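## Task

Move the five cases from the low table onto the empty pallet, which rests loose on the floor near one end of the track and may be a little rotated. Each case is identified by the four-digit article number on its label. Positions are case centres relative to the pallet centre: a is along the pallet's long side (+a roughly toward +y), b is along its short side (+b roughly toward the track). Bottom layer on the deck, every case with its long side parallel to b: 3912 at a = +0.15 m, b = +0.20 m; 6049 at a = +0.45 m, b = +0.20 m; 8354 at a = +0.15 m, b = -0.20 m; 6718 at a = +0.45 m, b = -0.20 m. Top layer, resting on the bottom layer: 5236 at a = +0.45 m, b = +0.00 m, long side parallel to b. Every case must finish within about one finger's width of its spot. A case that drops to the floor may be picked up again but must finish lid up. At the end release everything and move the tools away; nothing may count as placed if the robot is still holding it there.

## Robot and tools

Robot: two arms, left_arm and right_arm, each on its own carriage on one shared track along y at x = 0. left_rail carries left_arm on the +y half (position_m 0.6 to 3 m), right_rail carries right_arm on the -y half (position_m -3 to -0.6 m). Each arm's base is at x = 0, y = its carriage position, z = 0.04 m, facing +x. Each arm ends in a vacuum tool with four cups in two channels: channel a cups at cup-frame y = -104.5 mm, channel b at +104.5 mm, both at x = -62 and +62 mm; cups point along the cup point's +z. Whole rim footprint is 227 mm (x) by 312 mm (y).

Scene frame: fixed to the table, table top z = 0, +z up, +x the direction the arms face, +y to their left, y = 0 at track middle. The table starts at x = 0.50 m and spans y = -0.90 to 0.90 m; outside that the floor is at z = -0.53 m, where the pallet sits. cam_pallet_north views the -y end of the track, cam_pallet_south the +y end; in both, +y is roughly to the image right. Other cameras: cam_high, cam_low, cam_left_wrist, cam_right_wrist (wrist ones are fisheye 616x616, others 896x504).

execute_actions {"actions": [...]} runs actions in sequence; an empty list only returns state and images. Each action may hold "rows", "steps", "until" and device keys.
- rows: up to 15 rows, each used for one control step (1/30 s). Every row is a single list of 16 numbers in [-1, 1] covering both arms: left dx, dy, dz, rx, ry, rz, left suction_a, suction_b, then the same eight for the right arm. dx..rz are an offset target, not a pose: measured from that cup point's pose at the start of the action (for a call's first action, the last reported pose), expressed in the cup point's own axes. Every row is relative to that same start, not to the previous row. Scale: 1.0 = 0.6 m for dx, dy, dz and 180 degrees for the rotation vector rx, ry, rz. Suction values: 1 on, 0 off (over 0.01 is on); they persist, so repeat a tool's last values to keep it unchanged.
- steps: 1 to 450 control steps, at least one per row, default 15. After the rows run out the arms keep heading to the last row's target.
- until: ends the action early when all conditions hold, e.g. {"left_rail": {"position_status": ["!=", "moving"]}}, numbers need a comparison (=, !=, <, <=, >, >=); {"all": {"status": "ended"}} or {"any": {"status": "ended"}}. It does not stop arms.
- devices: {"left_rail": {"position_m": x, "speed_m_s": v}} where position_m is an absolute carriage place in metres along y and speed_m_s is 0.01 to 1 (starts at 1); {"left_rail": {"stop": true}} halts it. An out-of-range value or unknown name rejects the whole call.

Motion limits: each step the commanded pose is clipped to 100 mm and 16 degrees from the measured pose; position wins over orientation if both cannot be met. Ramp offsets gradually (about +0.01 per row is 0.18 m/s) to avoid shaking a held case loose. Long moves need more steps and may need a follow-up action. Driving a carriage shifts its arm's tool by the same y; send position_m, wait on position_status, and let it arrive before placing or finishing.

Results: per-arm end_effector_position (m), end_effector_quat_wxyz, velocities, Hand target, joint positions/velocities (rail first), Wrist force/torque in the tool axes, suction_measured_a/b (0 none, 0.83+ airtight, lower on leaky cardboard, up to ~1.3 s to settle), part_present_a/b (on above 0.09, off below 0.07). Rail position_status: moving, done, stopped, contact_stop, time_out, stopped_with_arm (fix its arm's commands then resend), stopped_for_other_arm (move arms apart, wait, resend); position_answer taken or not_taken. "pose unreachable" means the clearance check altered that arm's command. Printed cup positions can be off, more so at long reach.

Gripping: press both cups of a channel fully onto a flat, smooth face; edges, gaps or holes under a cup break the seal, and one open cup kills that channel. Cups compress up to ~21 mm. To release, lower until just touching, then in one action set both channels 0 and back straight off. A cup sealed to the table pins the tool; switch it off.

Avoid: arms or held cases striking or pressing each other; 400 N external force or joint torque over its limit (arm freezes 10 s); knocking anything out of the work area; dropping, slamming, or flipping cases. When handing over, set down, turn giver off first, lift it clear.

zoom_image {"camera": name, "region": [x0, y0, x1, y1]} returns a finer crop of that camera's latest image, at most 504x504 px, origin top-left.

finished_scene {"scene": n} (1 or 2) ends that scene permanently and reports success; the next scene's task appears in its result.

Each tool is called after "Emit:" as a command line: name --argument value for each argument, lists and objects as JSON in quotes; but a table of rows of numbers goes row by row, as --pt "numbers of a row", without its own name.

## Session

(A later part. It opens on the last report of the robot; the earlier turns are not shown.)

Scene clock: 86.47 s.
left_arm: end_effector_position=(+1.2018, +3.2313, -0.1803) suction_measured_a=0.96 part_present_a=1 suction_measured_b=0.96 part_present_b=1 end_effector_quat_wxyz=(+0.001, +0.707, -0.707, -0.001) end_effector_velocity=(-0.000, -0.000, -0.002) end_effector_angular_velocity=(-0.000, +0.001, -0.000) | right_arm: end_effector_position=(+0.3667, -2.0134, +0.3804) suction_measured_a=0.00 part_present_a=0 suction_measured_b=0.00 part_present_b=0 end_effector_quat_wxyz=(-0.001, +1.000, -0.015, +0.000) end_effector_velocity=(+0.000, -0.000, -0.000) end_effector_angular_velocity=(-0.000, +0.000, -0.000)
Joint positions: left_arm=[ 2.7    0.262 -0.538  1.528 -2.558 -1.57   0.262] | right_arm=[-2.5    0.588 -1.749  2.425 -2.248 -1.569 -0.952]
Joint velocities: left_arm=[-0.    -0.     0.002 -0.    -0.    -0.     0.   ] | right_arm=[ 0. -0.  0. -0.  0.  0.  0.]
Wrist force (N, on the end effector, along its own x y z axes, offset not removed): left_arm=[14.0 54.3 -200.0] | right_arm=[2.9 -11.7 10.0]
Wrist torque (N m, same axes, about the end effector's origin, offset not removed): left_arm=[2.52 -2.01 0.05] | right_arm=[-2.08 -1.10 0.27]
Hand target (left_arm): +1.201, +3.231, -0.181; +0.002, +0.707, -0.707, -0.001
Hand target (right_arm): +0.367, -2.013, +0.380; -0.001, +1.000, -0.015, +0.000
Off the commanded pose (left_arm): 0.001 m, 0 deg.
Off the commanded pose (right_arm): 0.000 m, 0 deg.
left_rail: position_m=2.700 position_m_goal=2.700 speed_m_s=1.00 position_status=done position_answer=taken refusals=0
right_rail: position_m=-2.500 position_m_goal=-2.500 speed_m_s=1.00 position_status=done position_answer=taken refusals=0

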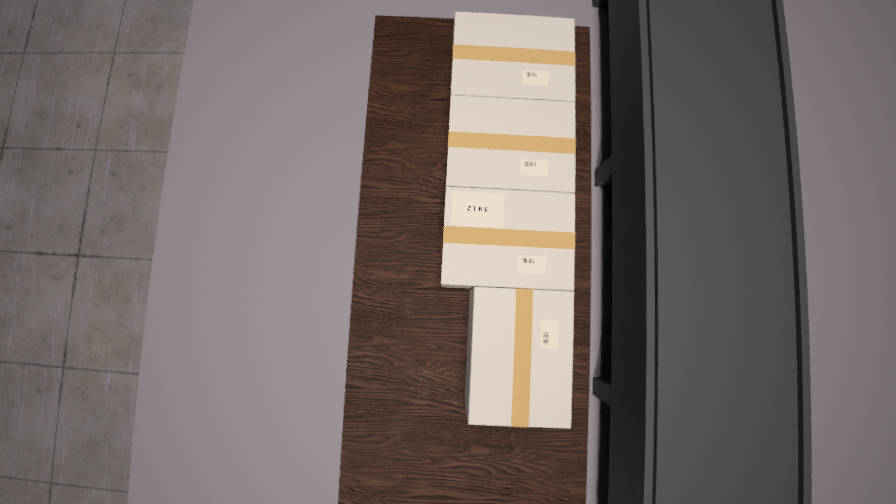

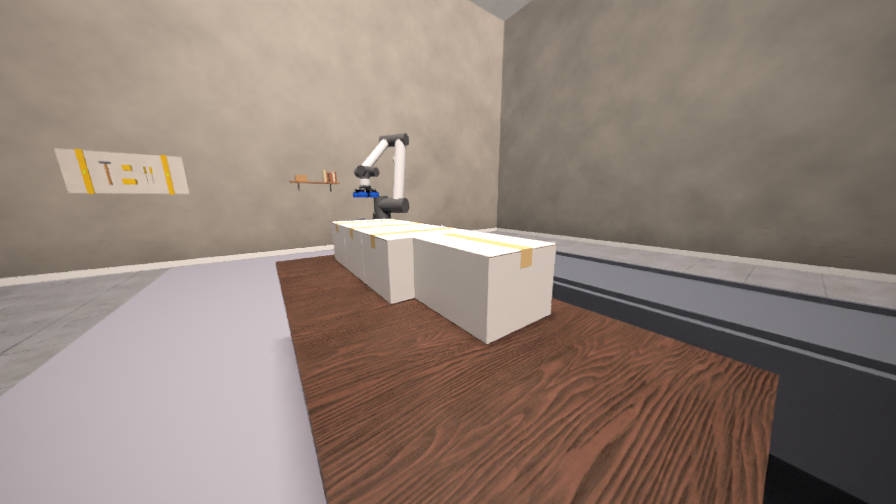

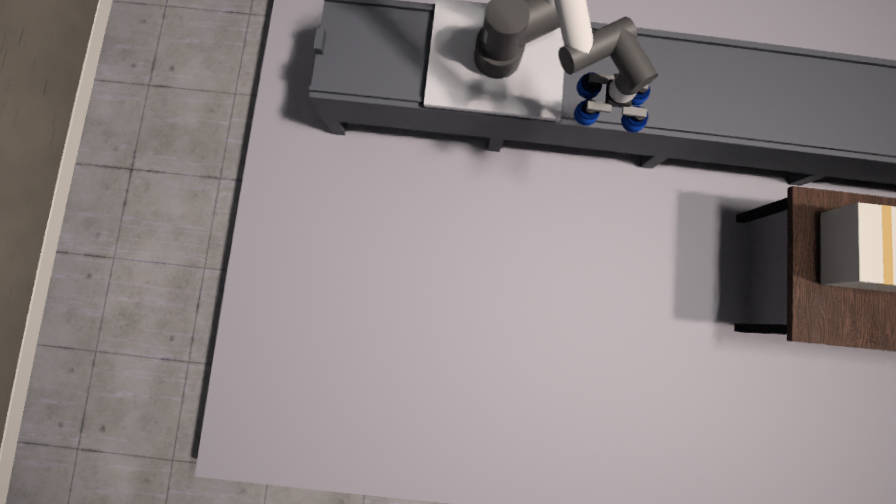

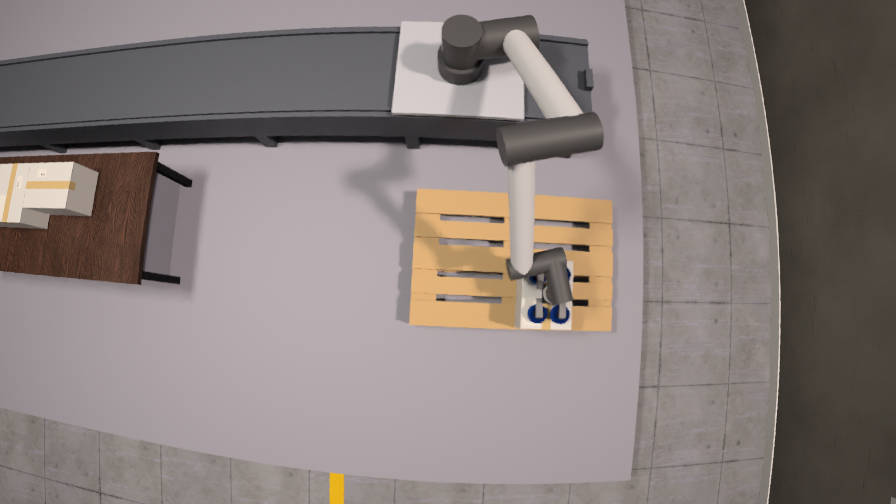

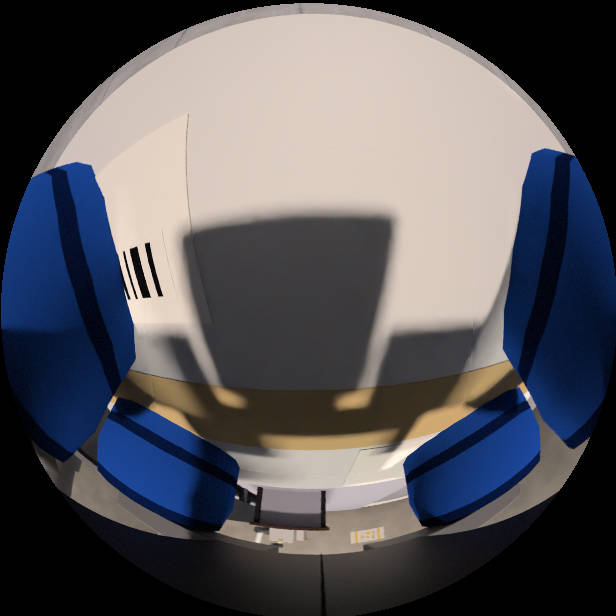

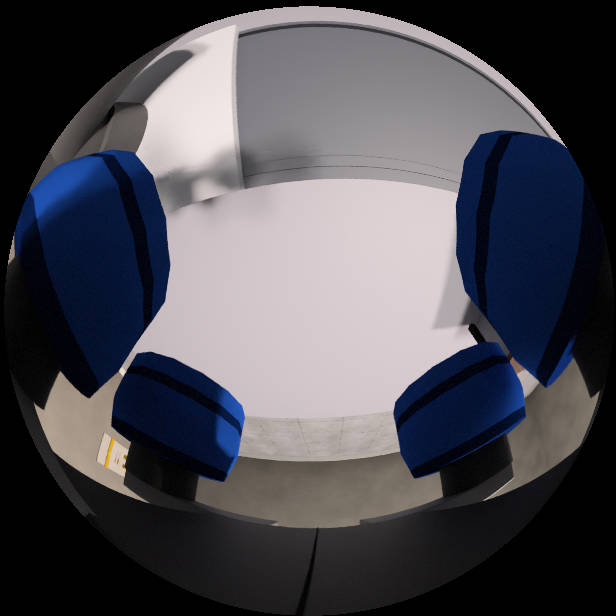

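Emit:
execute_actions --actions '[{"rows":[[0,0,-0.004,0,0,0,1,1,0,0,0,0,0,0,0,0]],"steps":8},{"rows":[[0,0,-0.005,0,0,0,0,0,0,0,0,0,0,0,0,0],[0,0,-0.01,0,0,0,0,0,0,0,0,0,0,0,0,0],[0,0,-0.015,0,0,0,0,0,0,0,0,0,0,0,0,0],[0,0,-0.02,0,0,0,0,0,0,0,0,0,0,0,0,0],[0,0,-0.03,0,0,0,0,0,0,0,0,0,0,0,0,0],[0,0,-0.04,0,0,0,0,0,0,0,0,0,0,0,0,0],[0,0,-0.06,0,0,0,0,0,0,0,0,0,0,0,0,0],[0,0,-0.13,0,0,0,0,0,0,0,0,0,0,0,0,0]],"steps":25},{"rows":[[0.5,0.645,-1,0,0,0,0,0,0,0,0,0,0,0,0,0]],"steps":65,"left_rail":{"position_m":0.6}},{"rows":[[1,0,0,0,0,0,0,0,0,0,0,0,0,0,0,0]],"steps":50},{"rows":[[0.92,0,0,0,0,0,0,0,0,0,0,0,0,0,0,0]],"steps":55}]'

Emit:
zoom_image --camera "cam_pallet_south" --region '[480,180,640,350]'

Scene clock: 99.27 s.
left_arm: end_effector_position=(+0.8186, -0.3185, +0.4966) suction_measured_a=0.00 part_present_a=0 suction_measured_b=0.00 part_present_b=0 end_effector_quat_wxyz=(-0.000, +0.707, -0.707, -0.002) end_effector_velocity=(+0.000, -0.001, -0.000) end_effector_angular_velocity=(+0.000, +0.000, -0.000) | right_arm: end_effector_position=(+0.3667, -2.0134, +0.3804) suction_measured_a=0.00 part_present_a=0 suction_measured_b=0.00 part_present_b=0 end_effector_quat_wxyz=(-0.001, +1.000, -0.015, +0.000) end_effector_velocity=(-0.000, -0.000, +0.000) end_effector_angular_velocity=(+0.000, -0.000, +0.000)
Joint positions: left_arm=[ 0.6   -1.007 -1.118  1.491 -1.94  -1.571 -1.007] | right_arm=[-2.5    0.588 -1.749  2.425 -2.248 -1.569 -0.952]
Joint velocities: left_arm=[ 0.    -0.     0.001 -0.002  0.001 -0.    -0.   ] | right_arm=[ 0. -0. -0. -0.  0. -0. -0.]
Wrist force (N, on the end effector, along its own x y z axes, offset not removed): left_arm=[-1.7 1.4 3.2] | right_arm=[0.6 -7.7 2.9]
Wrist torque (N m, same axes, about the end effector's origin, offset not removed): left_arm=[0.01 -0.04 -0.03] | right_arm=[-2.08 -0.91 0.14]
Hand target (left_arm): +0.819, -0.319, +0.497; -0.000, +0.707, -0.707, -0.002
Hand target (right_arm): +0.367, -2.013, +0.380; -0.001, +1.000, -0.015, +0.000
Off the commanded pose (left_arm): 0.002 m, 0 deg.
Off the commanded pose (right_arm): 0.000 m, 0 deg.
left_rail: position_m=0.600 position_m_goal=0.600 speed_m_s=1.00 position_status=done position_answer=taken refusals=0
right_rail: position_m=-2.500 position_m_goal=-2.500 speed_m_s=1.00 position_status=done position_answer=taken refusals=0

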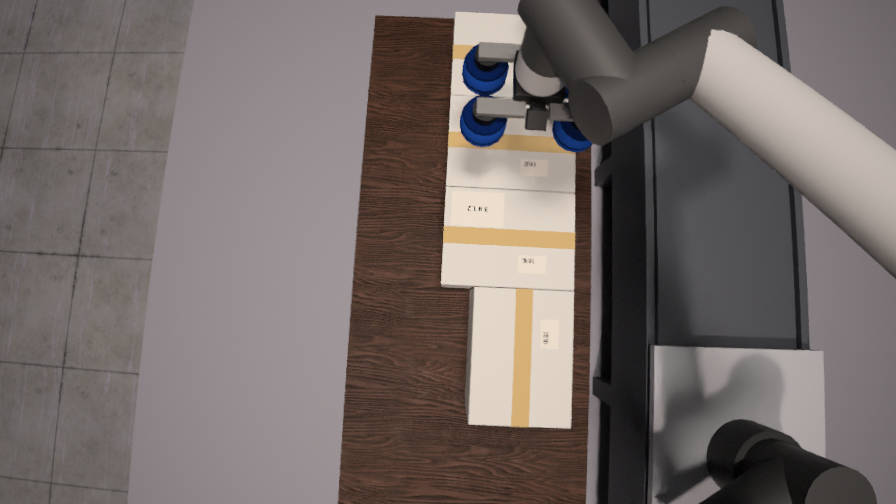

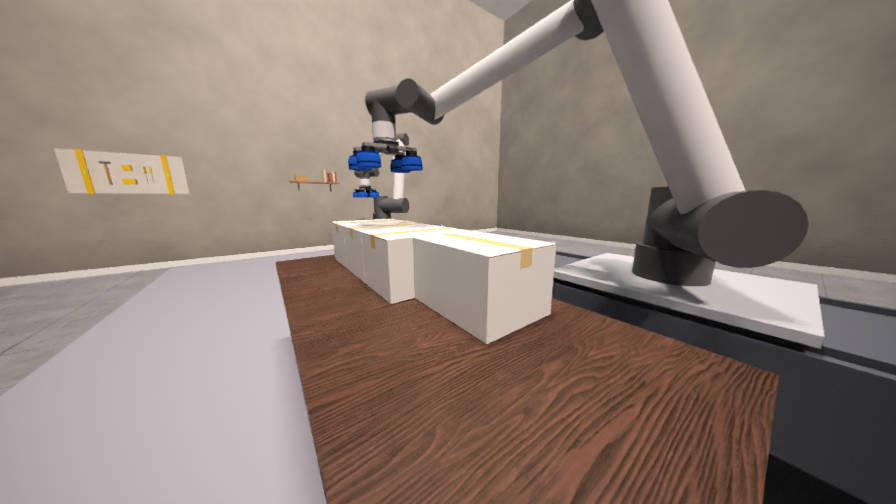

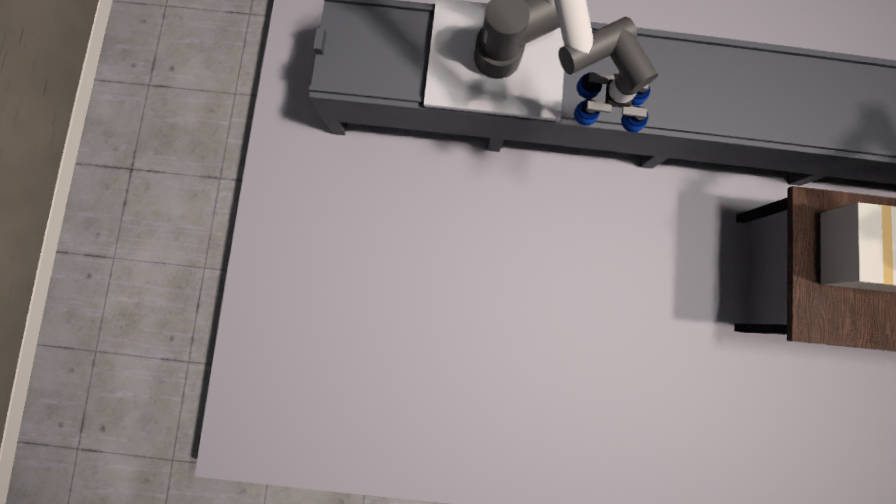

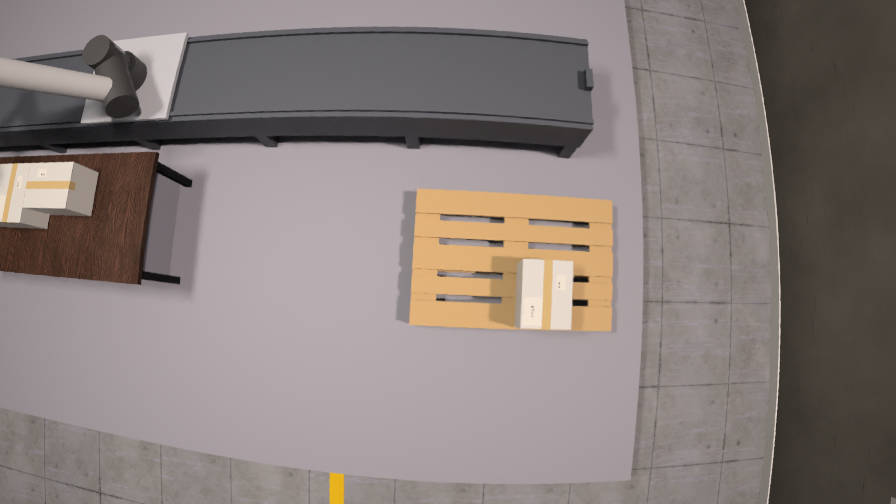

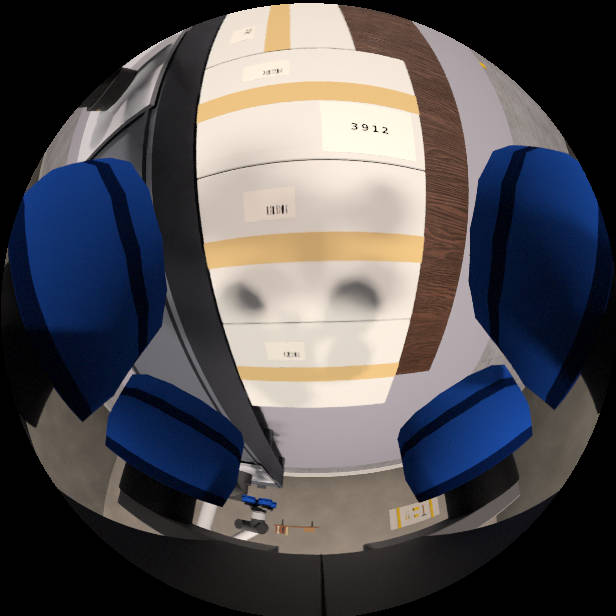

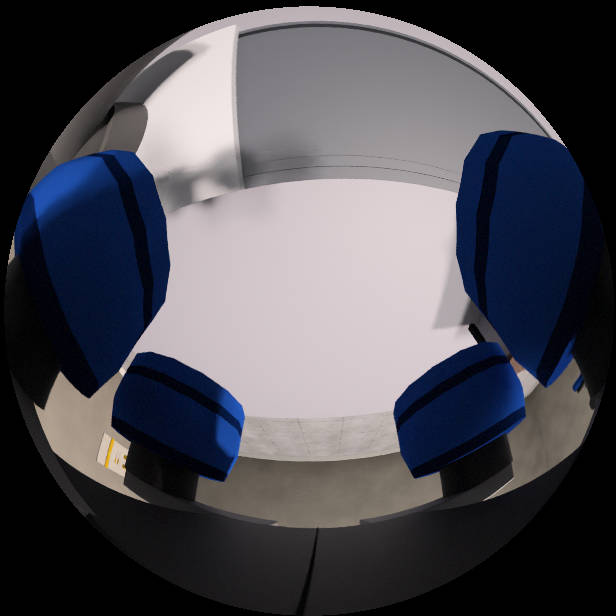

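Region (480, 180, 640, 350) of cam_pallet_south's 896x504 image, scaled by 2.965, with more detail than that image has; it fills the left 474 columns of this view, and the rest is white.

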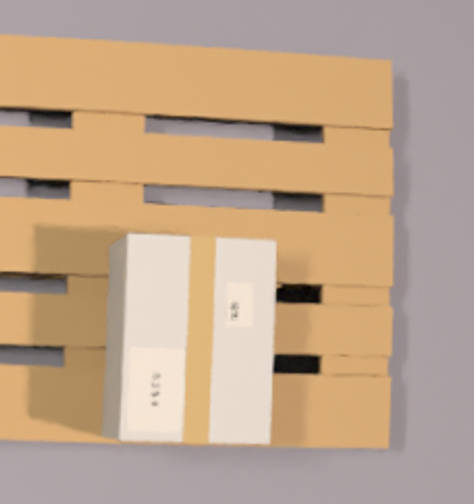

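Emit:
execute_actions --actions '[{"rows":[[0.011,0.006,0.43,0,0,0,0,0,0,0,0,0,0,0,0,0]],"steps":35},{"rows":[[0,0,0.04,0,0,0,1,1,0,0,0,0,0,0,0,0]],"steps":35},{"rows":[[0,0,-0.03,0,0,0,1,1,0,0,0,0,0,0,0,0],[0,0,-0.06,0,0,0,1,1,0,0,0,0,0,0,0,0],[0,0,-0.1,0,0,0,1,1,0,0,0,0,0,0,0,0],[0,0,-0.46,0,0,0,1,1,0,0,0,0,0,0,0,0]],"steps":35},{"rows":[[-1,0,0,0,0,0,1,1,0,0,0,0,0,0,0,0]],"steps":45,"left_rail":{"position_m":3.0}},{"rows":[[-1,-0.3,0.1,0,0,0,1,1,0,0,0,0,0,0,0,0]],"steps":45},{"rows":[[-0.427,-0.34,0.55,0,0,0,1,1,0,0,0,0,0,0,0,0]],"steps":45}]'

Scene clock: 116.67 s.
left_arm: end_effector_position=(+1.1897, +3.5179, +0.1011) suction_measured_a=0.96 part_present_a=1 suction_measured_b=0.96 part_present_b=1 end_effector_quat_wxyz=(+0.001, +0.708, -0.707, -0.001) end_effector_velocity=(+0.004, +0.003, -0.004) end_effector_angular_velocity=(-0.000, +0.001, -0.000) | right_arm: end_effector_position=(+0.3667, -2.0134, +0.3804) suction_measured_a=0.00 part_present_a=0 suction_measured_b=0.00 part_present_b=0 end_effector_quat_wxyz=(-0.001, +1.000, -0.015, +0.000) end_effector_velocity=(-0.000, +0.000, +0.000) end_effector_angular_velocity=(+0.000, -0.000, +0.000)
Joint positions: left_arm=[ 3.     0.255 -0.802  1.57  -2.335 -1.57   0.254] | right_arm=[-2.5    0.588 -1.749  2.425 -2.248 -1.569 -0.952]
Joint velocities: left_arm=[ 0.     0.001  0.007 -0.008  0.002 -0.     0.001] | right_arm=[ 0.  0. -0.  0.  0.  0. -0.]
Wrist force (N, on the end effector, along its own x y z axes, offset not removed): left_arm=[-2.6 -2.6 -32.8] | right_arm=[10.5 -5.7 0.0]
Wrist torque (N m, same axes, about the end effector's origin, offset not removed): left_arm=[-3.68 -0.22 -0.07] | right_arm=[-1.38 -1.97 0.30]
Hand target (left_arm): +1.190, +3.518, +0.101; +0.001, +0.708, -0.707, -0.001
Hand target (right_arm): +0.367, -2.013, +0.380; -0.001, +1.000, -0.015, +0.000
Off the commanded pose (left_arm): 0.001 m, 0 deg.
Off the commanded pose (right_arm): 0.000 m, 0 deg.
left_rail: position_m=3.000 position_m_goal=3.000 speed_m_s=1.00 position_status=done position_answer=taken refusals=0
right_rail: position_m=-2.500 position_m_goal=-2.500 speed_m_s=1.00 position_status=done position_answer=taken refusals=0

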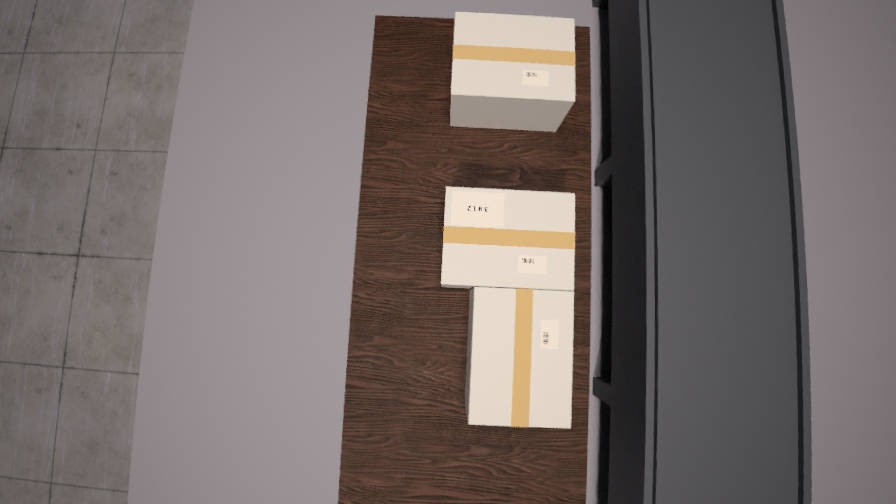

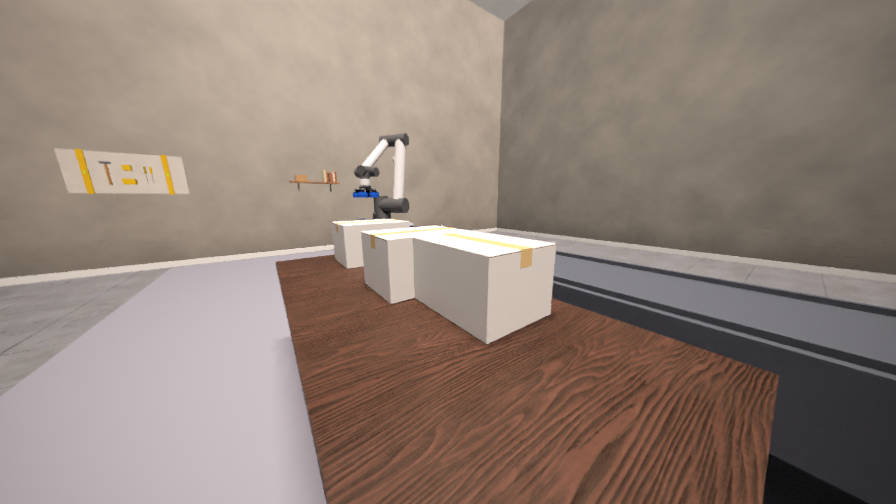

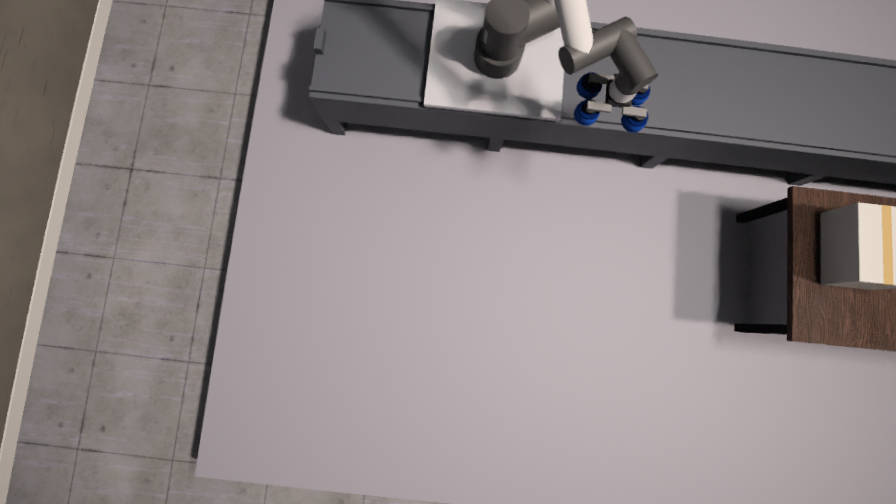

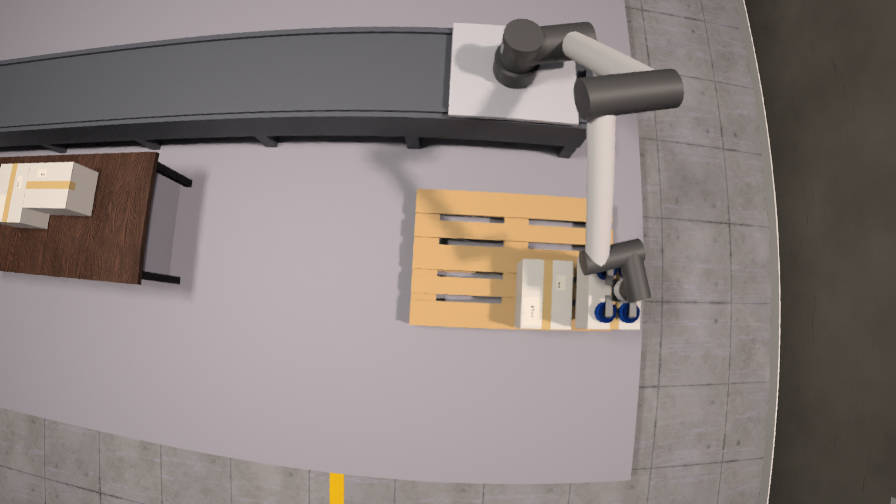

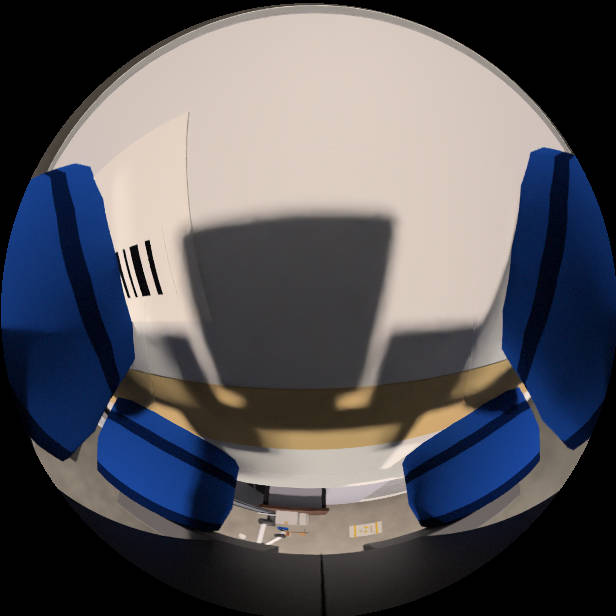

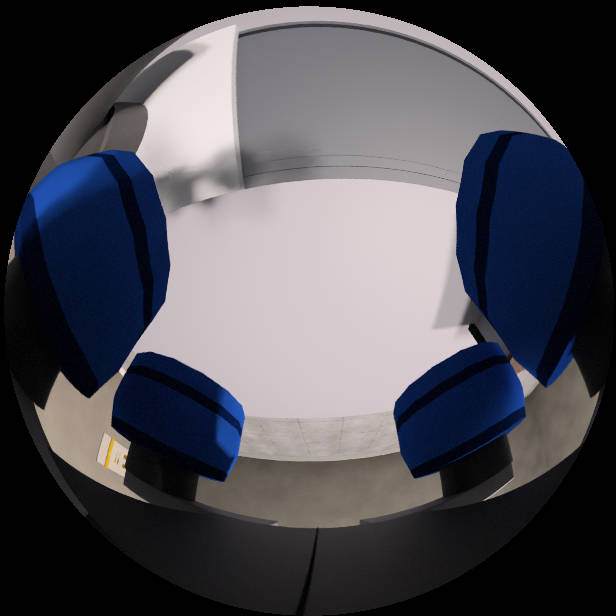

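Identical grip. Descend to −0.178.

Emit:
execute_actions --actions '[{"rows":[[-0.022,-0.017,0,0,0,0,1,1,0,0,0,0,0,0,0,0],[-0.022,-0.017,0.01,0,0,0,1,1,0,0,0,0,0,0,0,0],[-0.022,-0.017,0.02,0,0,0,1,1,0,0,0,0,0,0,0,0],[-0.022,-0.017,0.04,0,0,0,1,1,0,0,0,0,0,0,0,0],[-0.022,-0.017,0.06,0,0,0,1,1,0,0,0,0,0,0,0,0],[-0.022,-0.017,0.4655,0,0,0,1,1,0,0,0,0,0,0,0,0]],"steps":50}]'

Scene clock: 123.87 s.
left_arm: end_effector_position=(+1.1994, +3.5311, -0.1780) suction_measured_a=0.96 part_present_a=1 suction_measured_b=0.96 part_present_b=1 end_effector_quat_wxyz=(+0.001, +0.708, -0.707, -0.001) end_effector_velocity=(-0.000, +0.000, -0.000) end_effector_angular_velocity=(-0.000, +0.000, -0.000) | right_arm: end_effector_position=(+0.3667, -2.0134, +0.3804) suction_measured_a=0.00 part_present_a=0 suction_measured_b=0.00 part_present_b=0 end_effector_quat_wxyz=(-0.001, +1.000, -0.015, +0.000) end_effector_velocity=(-0.000, +0.000, +0.000) end_effector_angular_velocity=(+0.000, -0.000, +0.000)
Joint positions: left_arm=[ 3.     0.263 -0.541  1.532 -2.558 -1.57   0.262] | right_arm=[-2.5    0.588 -1.749  2.425 -2.248 -1.569 -0.952]
Joint velocities: left_arm=[ 0.  0.  0. -0. -0.  0.  0.] | right_arm=[ 0.  0. -0. -0.  0.  0. -0.]
Wrist force (N, on the end effector, along its own x y z axes, offset not removed): left_arm=[1.9 -3.3 -30.7] | right_arm=[-3.3 -16.1 5.0]
Wrist torque (N m, same axes, about the end effector's origin, offset not removed): left_arm=[-3.71 -0.72 0.00] | right_arm=[-2.64 -0.40 0.38]
Hand target (left_arm): +1.199, +3.531, -0.178; +0.001, +0.708, -0.707, -0.001
Hand target (right_arm): +0.367, -2.013, +0.380; -0.001, +1.000, -0.015, +0.000
Off the commanded pose (left_arm): 0.001 m, 0 deg.
Off the commanded pose (right_arm): 0.000 m, 0 deg.
left_rail: position_m=3.000 position_m_goal=3.000 speed_m_s=1.00 position_status=done position_answer=taken refusals=0
right_rail: position_m=-2.500 position_m_goal=-2.500 speed_m_s=1.00 position_status=done position_answer=taken refusals=0

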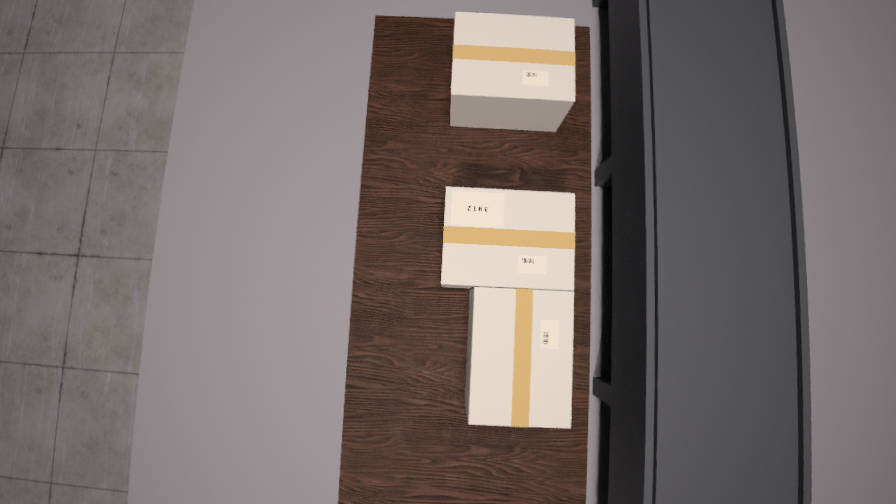

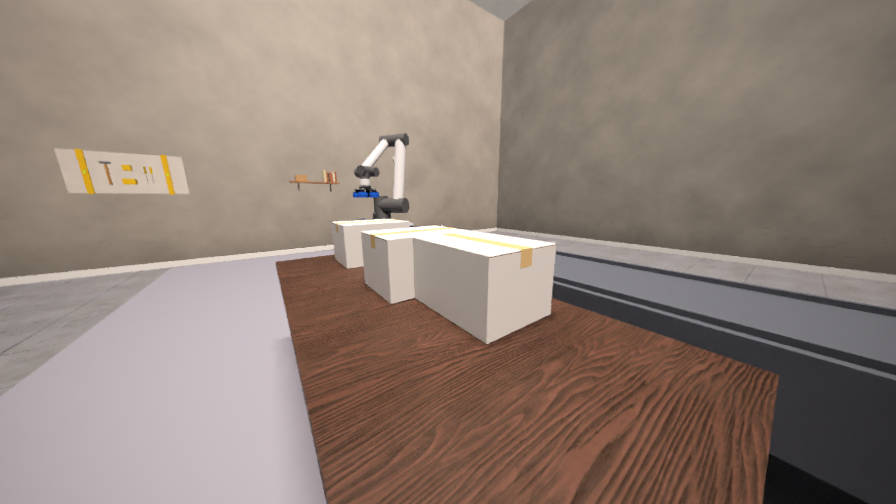

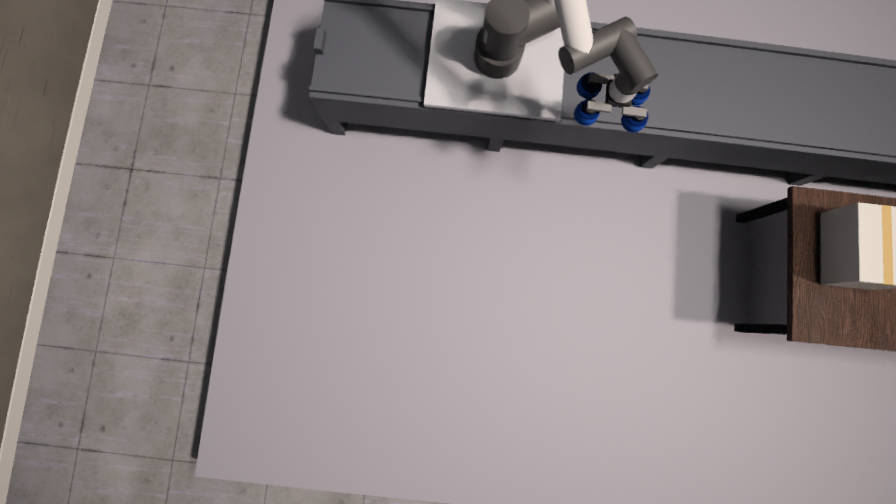

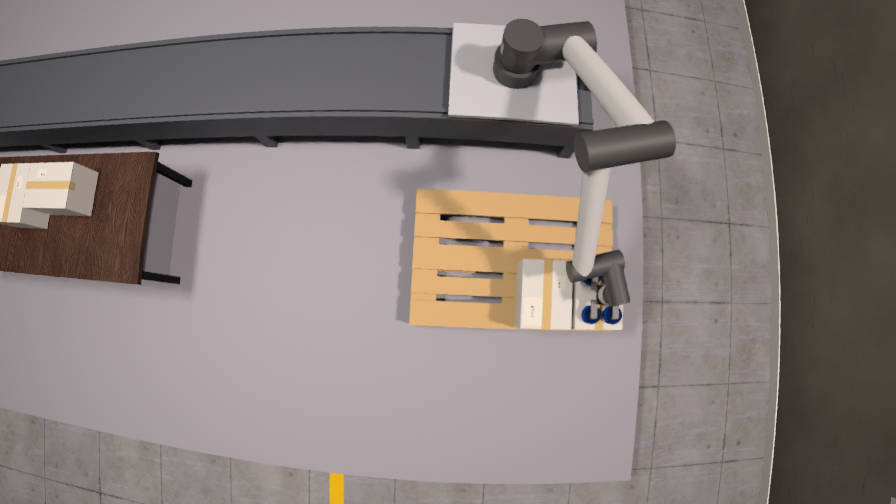

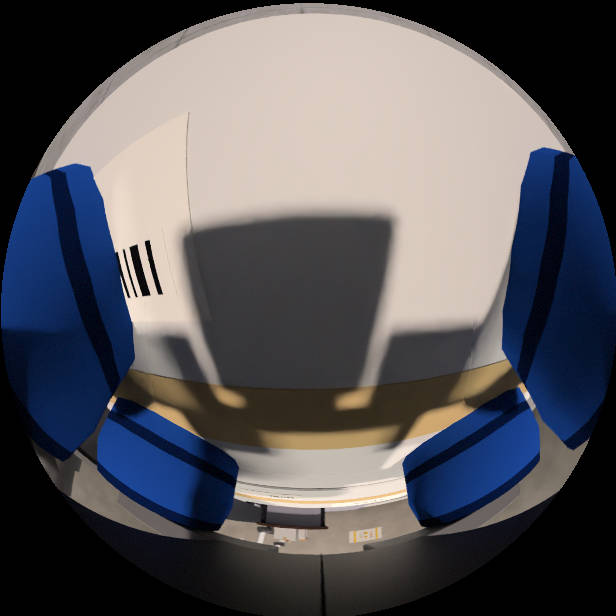

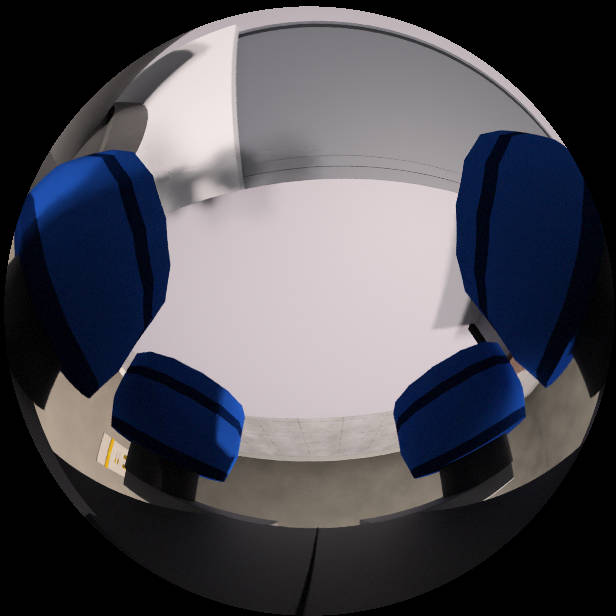

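Emit:
execute_actions --actions '[{"rows":[[0,0,0.002,0,0,0,1,1,0,0,0,0,0,0,0,0]],"steps":8},{"rows":[[0,0,-0.005,0,0,0,0,0,0,0,0,0,0,0,0,0],[0,0,-0.01,0,0,0,0,0,0,0,0,0,0,0,0,0],[0,0,-0.015,0,0,0,0,0,0,0,0,0,0,0,0,0],[0,0,-0.02,0,0,0,0,0,0,0,0,0,0,0,0,0],[0,0,-0.03,0,0,0,0,0,0,0,0,0,0,0,0,0],[0,0,-0.04,0,0,0,0,0,0,0,0,0,0,0,0,0],[0,0,-0.06,0,0,0,0,0,0,0,0,0,0,0,0,0],[0,0,-0.13,0,0,0,0,0,0,0,0,0,0,0,0,0]],"steps":25},{"rows":[[0.92,0.645,-1,0,0,0,0,0,0,0,0,0,0,0,0,0]],"steps":68,"left_rail":{"position_m":0.6}},{"rows":[[1,0,0,0,0,0,0,0,0,0,0,0,0,0,0,0]],"steps":45},{"rows":[[1,0,0,0,0,0,0,0,0,0,0,0,0,0,0,0]],"steps":55}]'

Scene clock: 135.33 s.
left_arm: end_effector_position=(+0.8190, -0.6132, +0.4947) suction_measured_a=0.00 part_present_a=0 suction_measured_b=0.00 part_present_b=0 end_effector_quat_wxyz=(-0.001, +0.707, -0.707, -0.001) end_effector_velocity=(+0.001, -0.004, +0.000) end_effector_angular_velocity=(+0.002, +0.001, +0.000) | right_arm: end_effector_position=(+0.3667, -2.0134, +0.3804) suction_measured_a=0.00 part_present_a=0 suction_measured_b=0.00 part_present_b=0 end_effector_quat_wxyz=(-0.001, +1.000, -0.015, +0.000) end_effector_velocity=(+0.000, +0.000, +0.000) end_effector_angular_velocity=(+0.000, -0.000, -0.000)
Joint positions: left_arm=[ 0.6   -1.115 -0.84   1.026 -1.753 -1.57  -1.116] | right_arm=[-2.5    0.588 -1.749  2.425 -2.248 -1.569 -0.952]
Joint velocities: left_arm=[ 0.    -0.     0.006 -0.012  0.008 -0.    -0.   ] | right_arm=[ 0. -0. -0. -0. -0. -0. -0.]
Wrist force (N, on the end effector, along its own x y z axes, offset not removed): left_arm=[-1.2 1.6 3.5] | right_arm=[6.4 -9.1 -1.5]
Wrist torque (N m, same axes, about the end effector's origin, offset not removed): left_arm=[-0.01 -0.08 0.09] | right_arm=[-1.92 -1.56 0.47]
Hand target (left_arm): +0.819, -0.614, +0.495; -0.001, +0.707, -0.707, -0.001
Hand target (right_arm): +0.367, -2.013, +0.380; -0.001, +1.000, -0.015, +0.000
Off the commanded pose (left_arm): 0.002 m, 0 deg.
Off the commanded pose (right_arm): 0.000 m, 0 deg.
left_rail: position_m=0.600 position_m_goal=0.600 speed_m_s=1.00 position_status=done position_answer=taken refusals=0
right_rail: position_m=-2.500 position_m_goal=-2.500 speed_m_s=1.00 position_status=done position_answer=taken refusals=0

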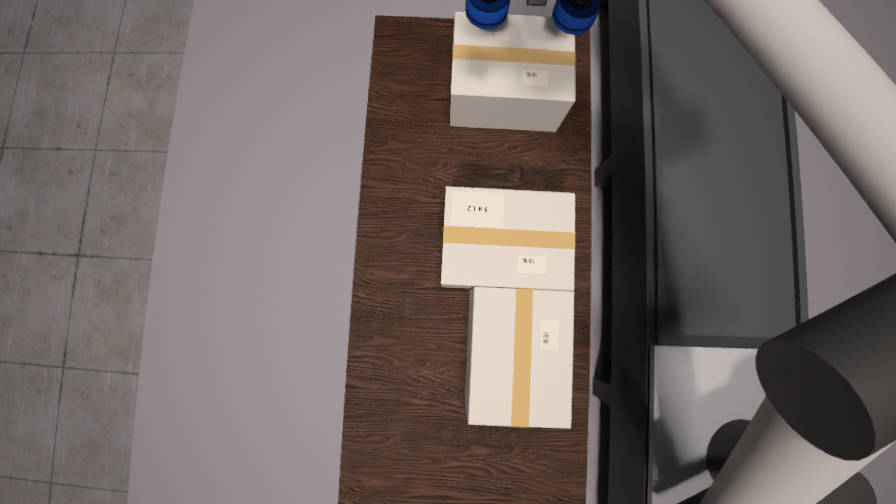

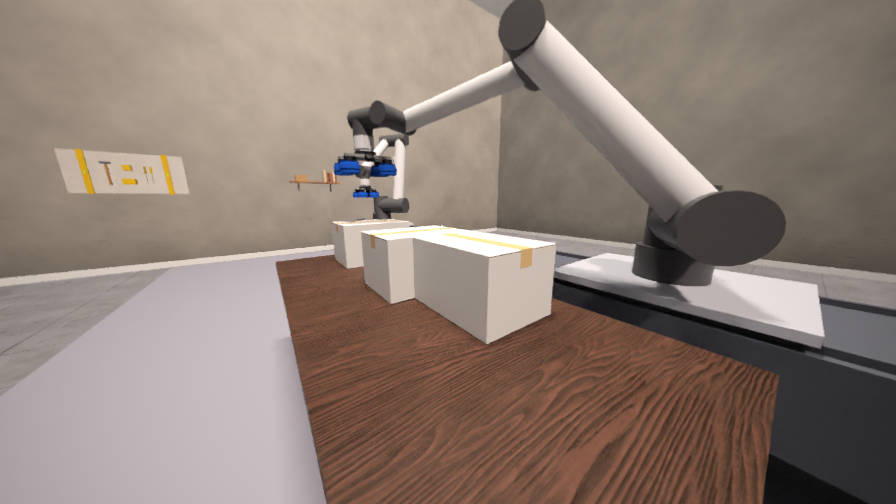

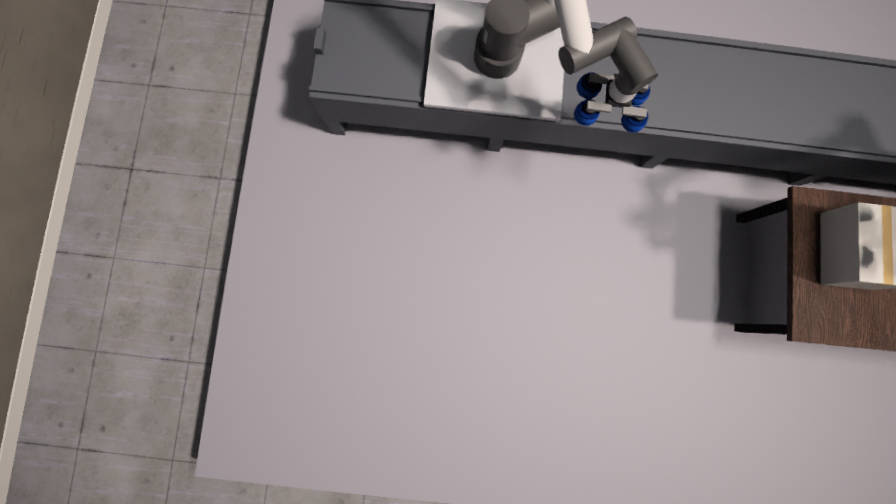

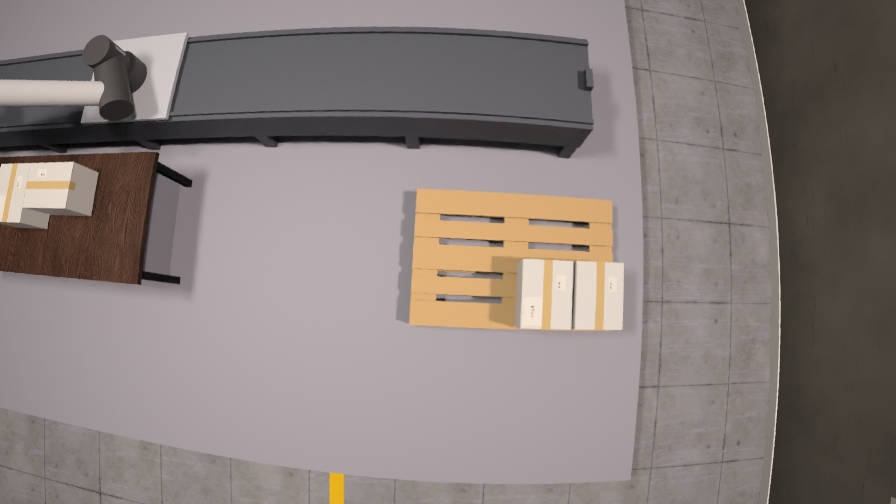

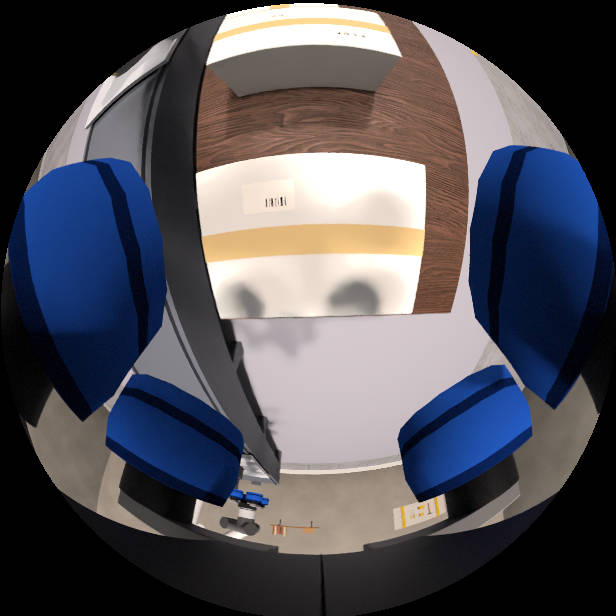

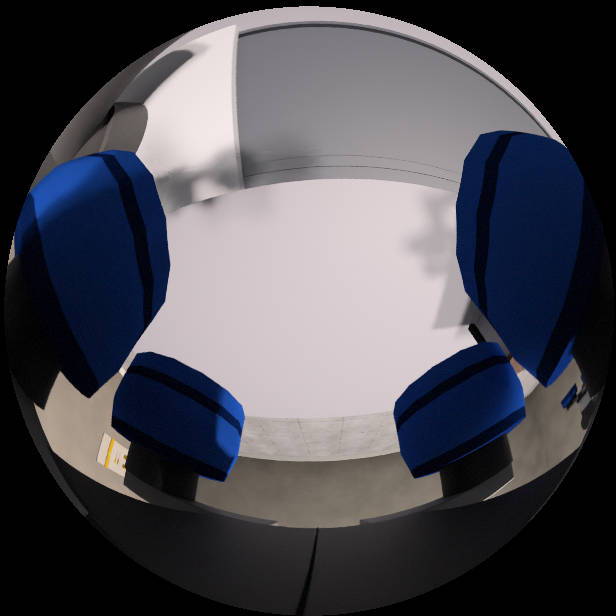

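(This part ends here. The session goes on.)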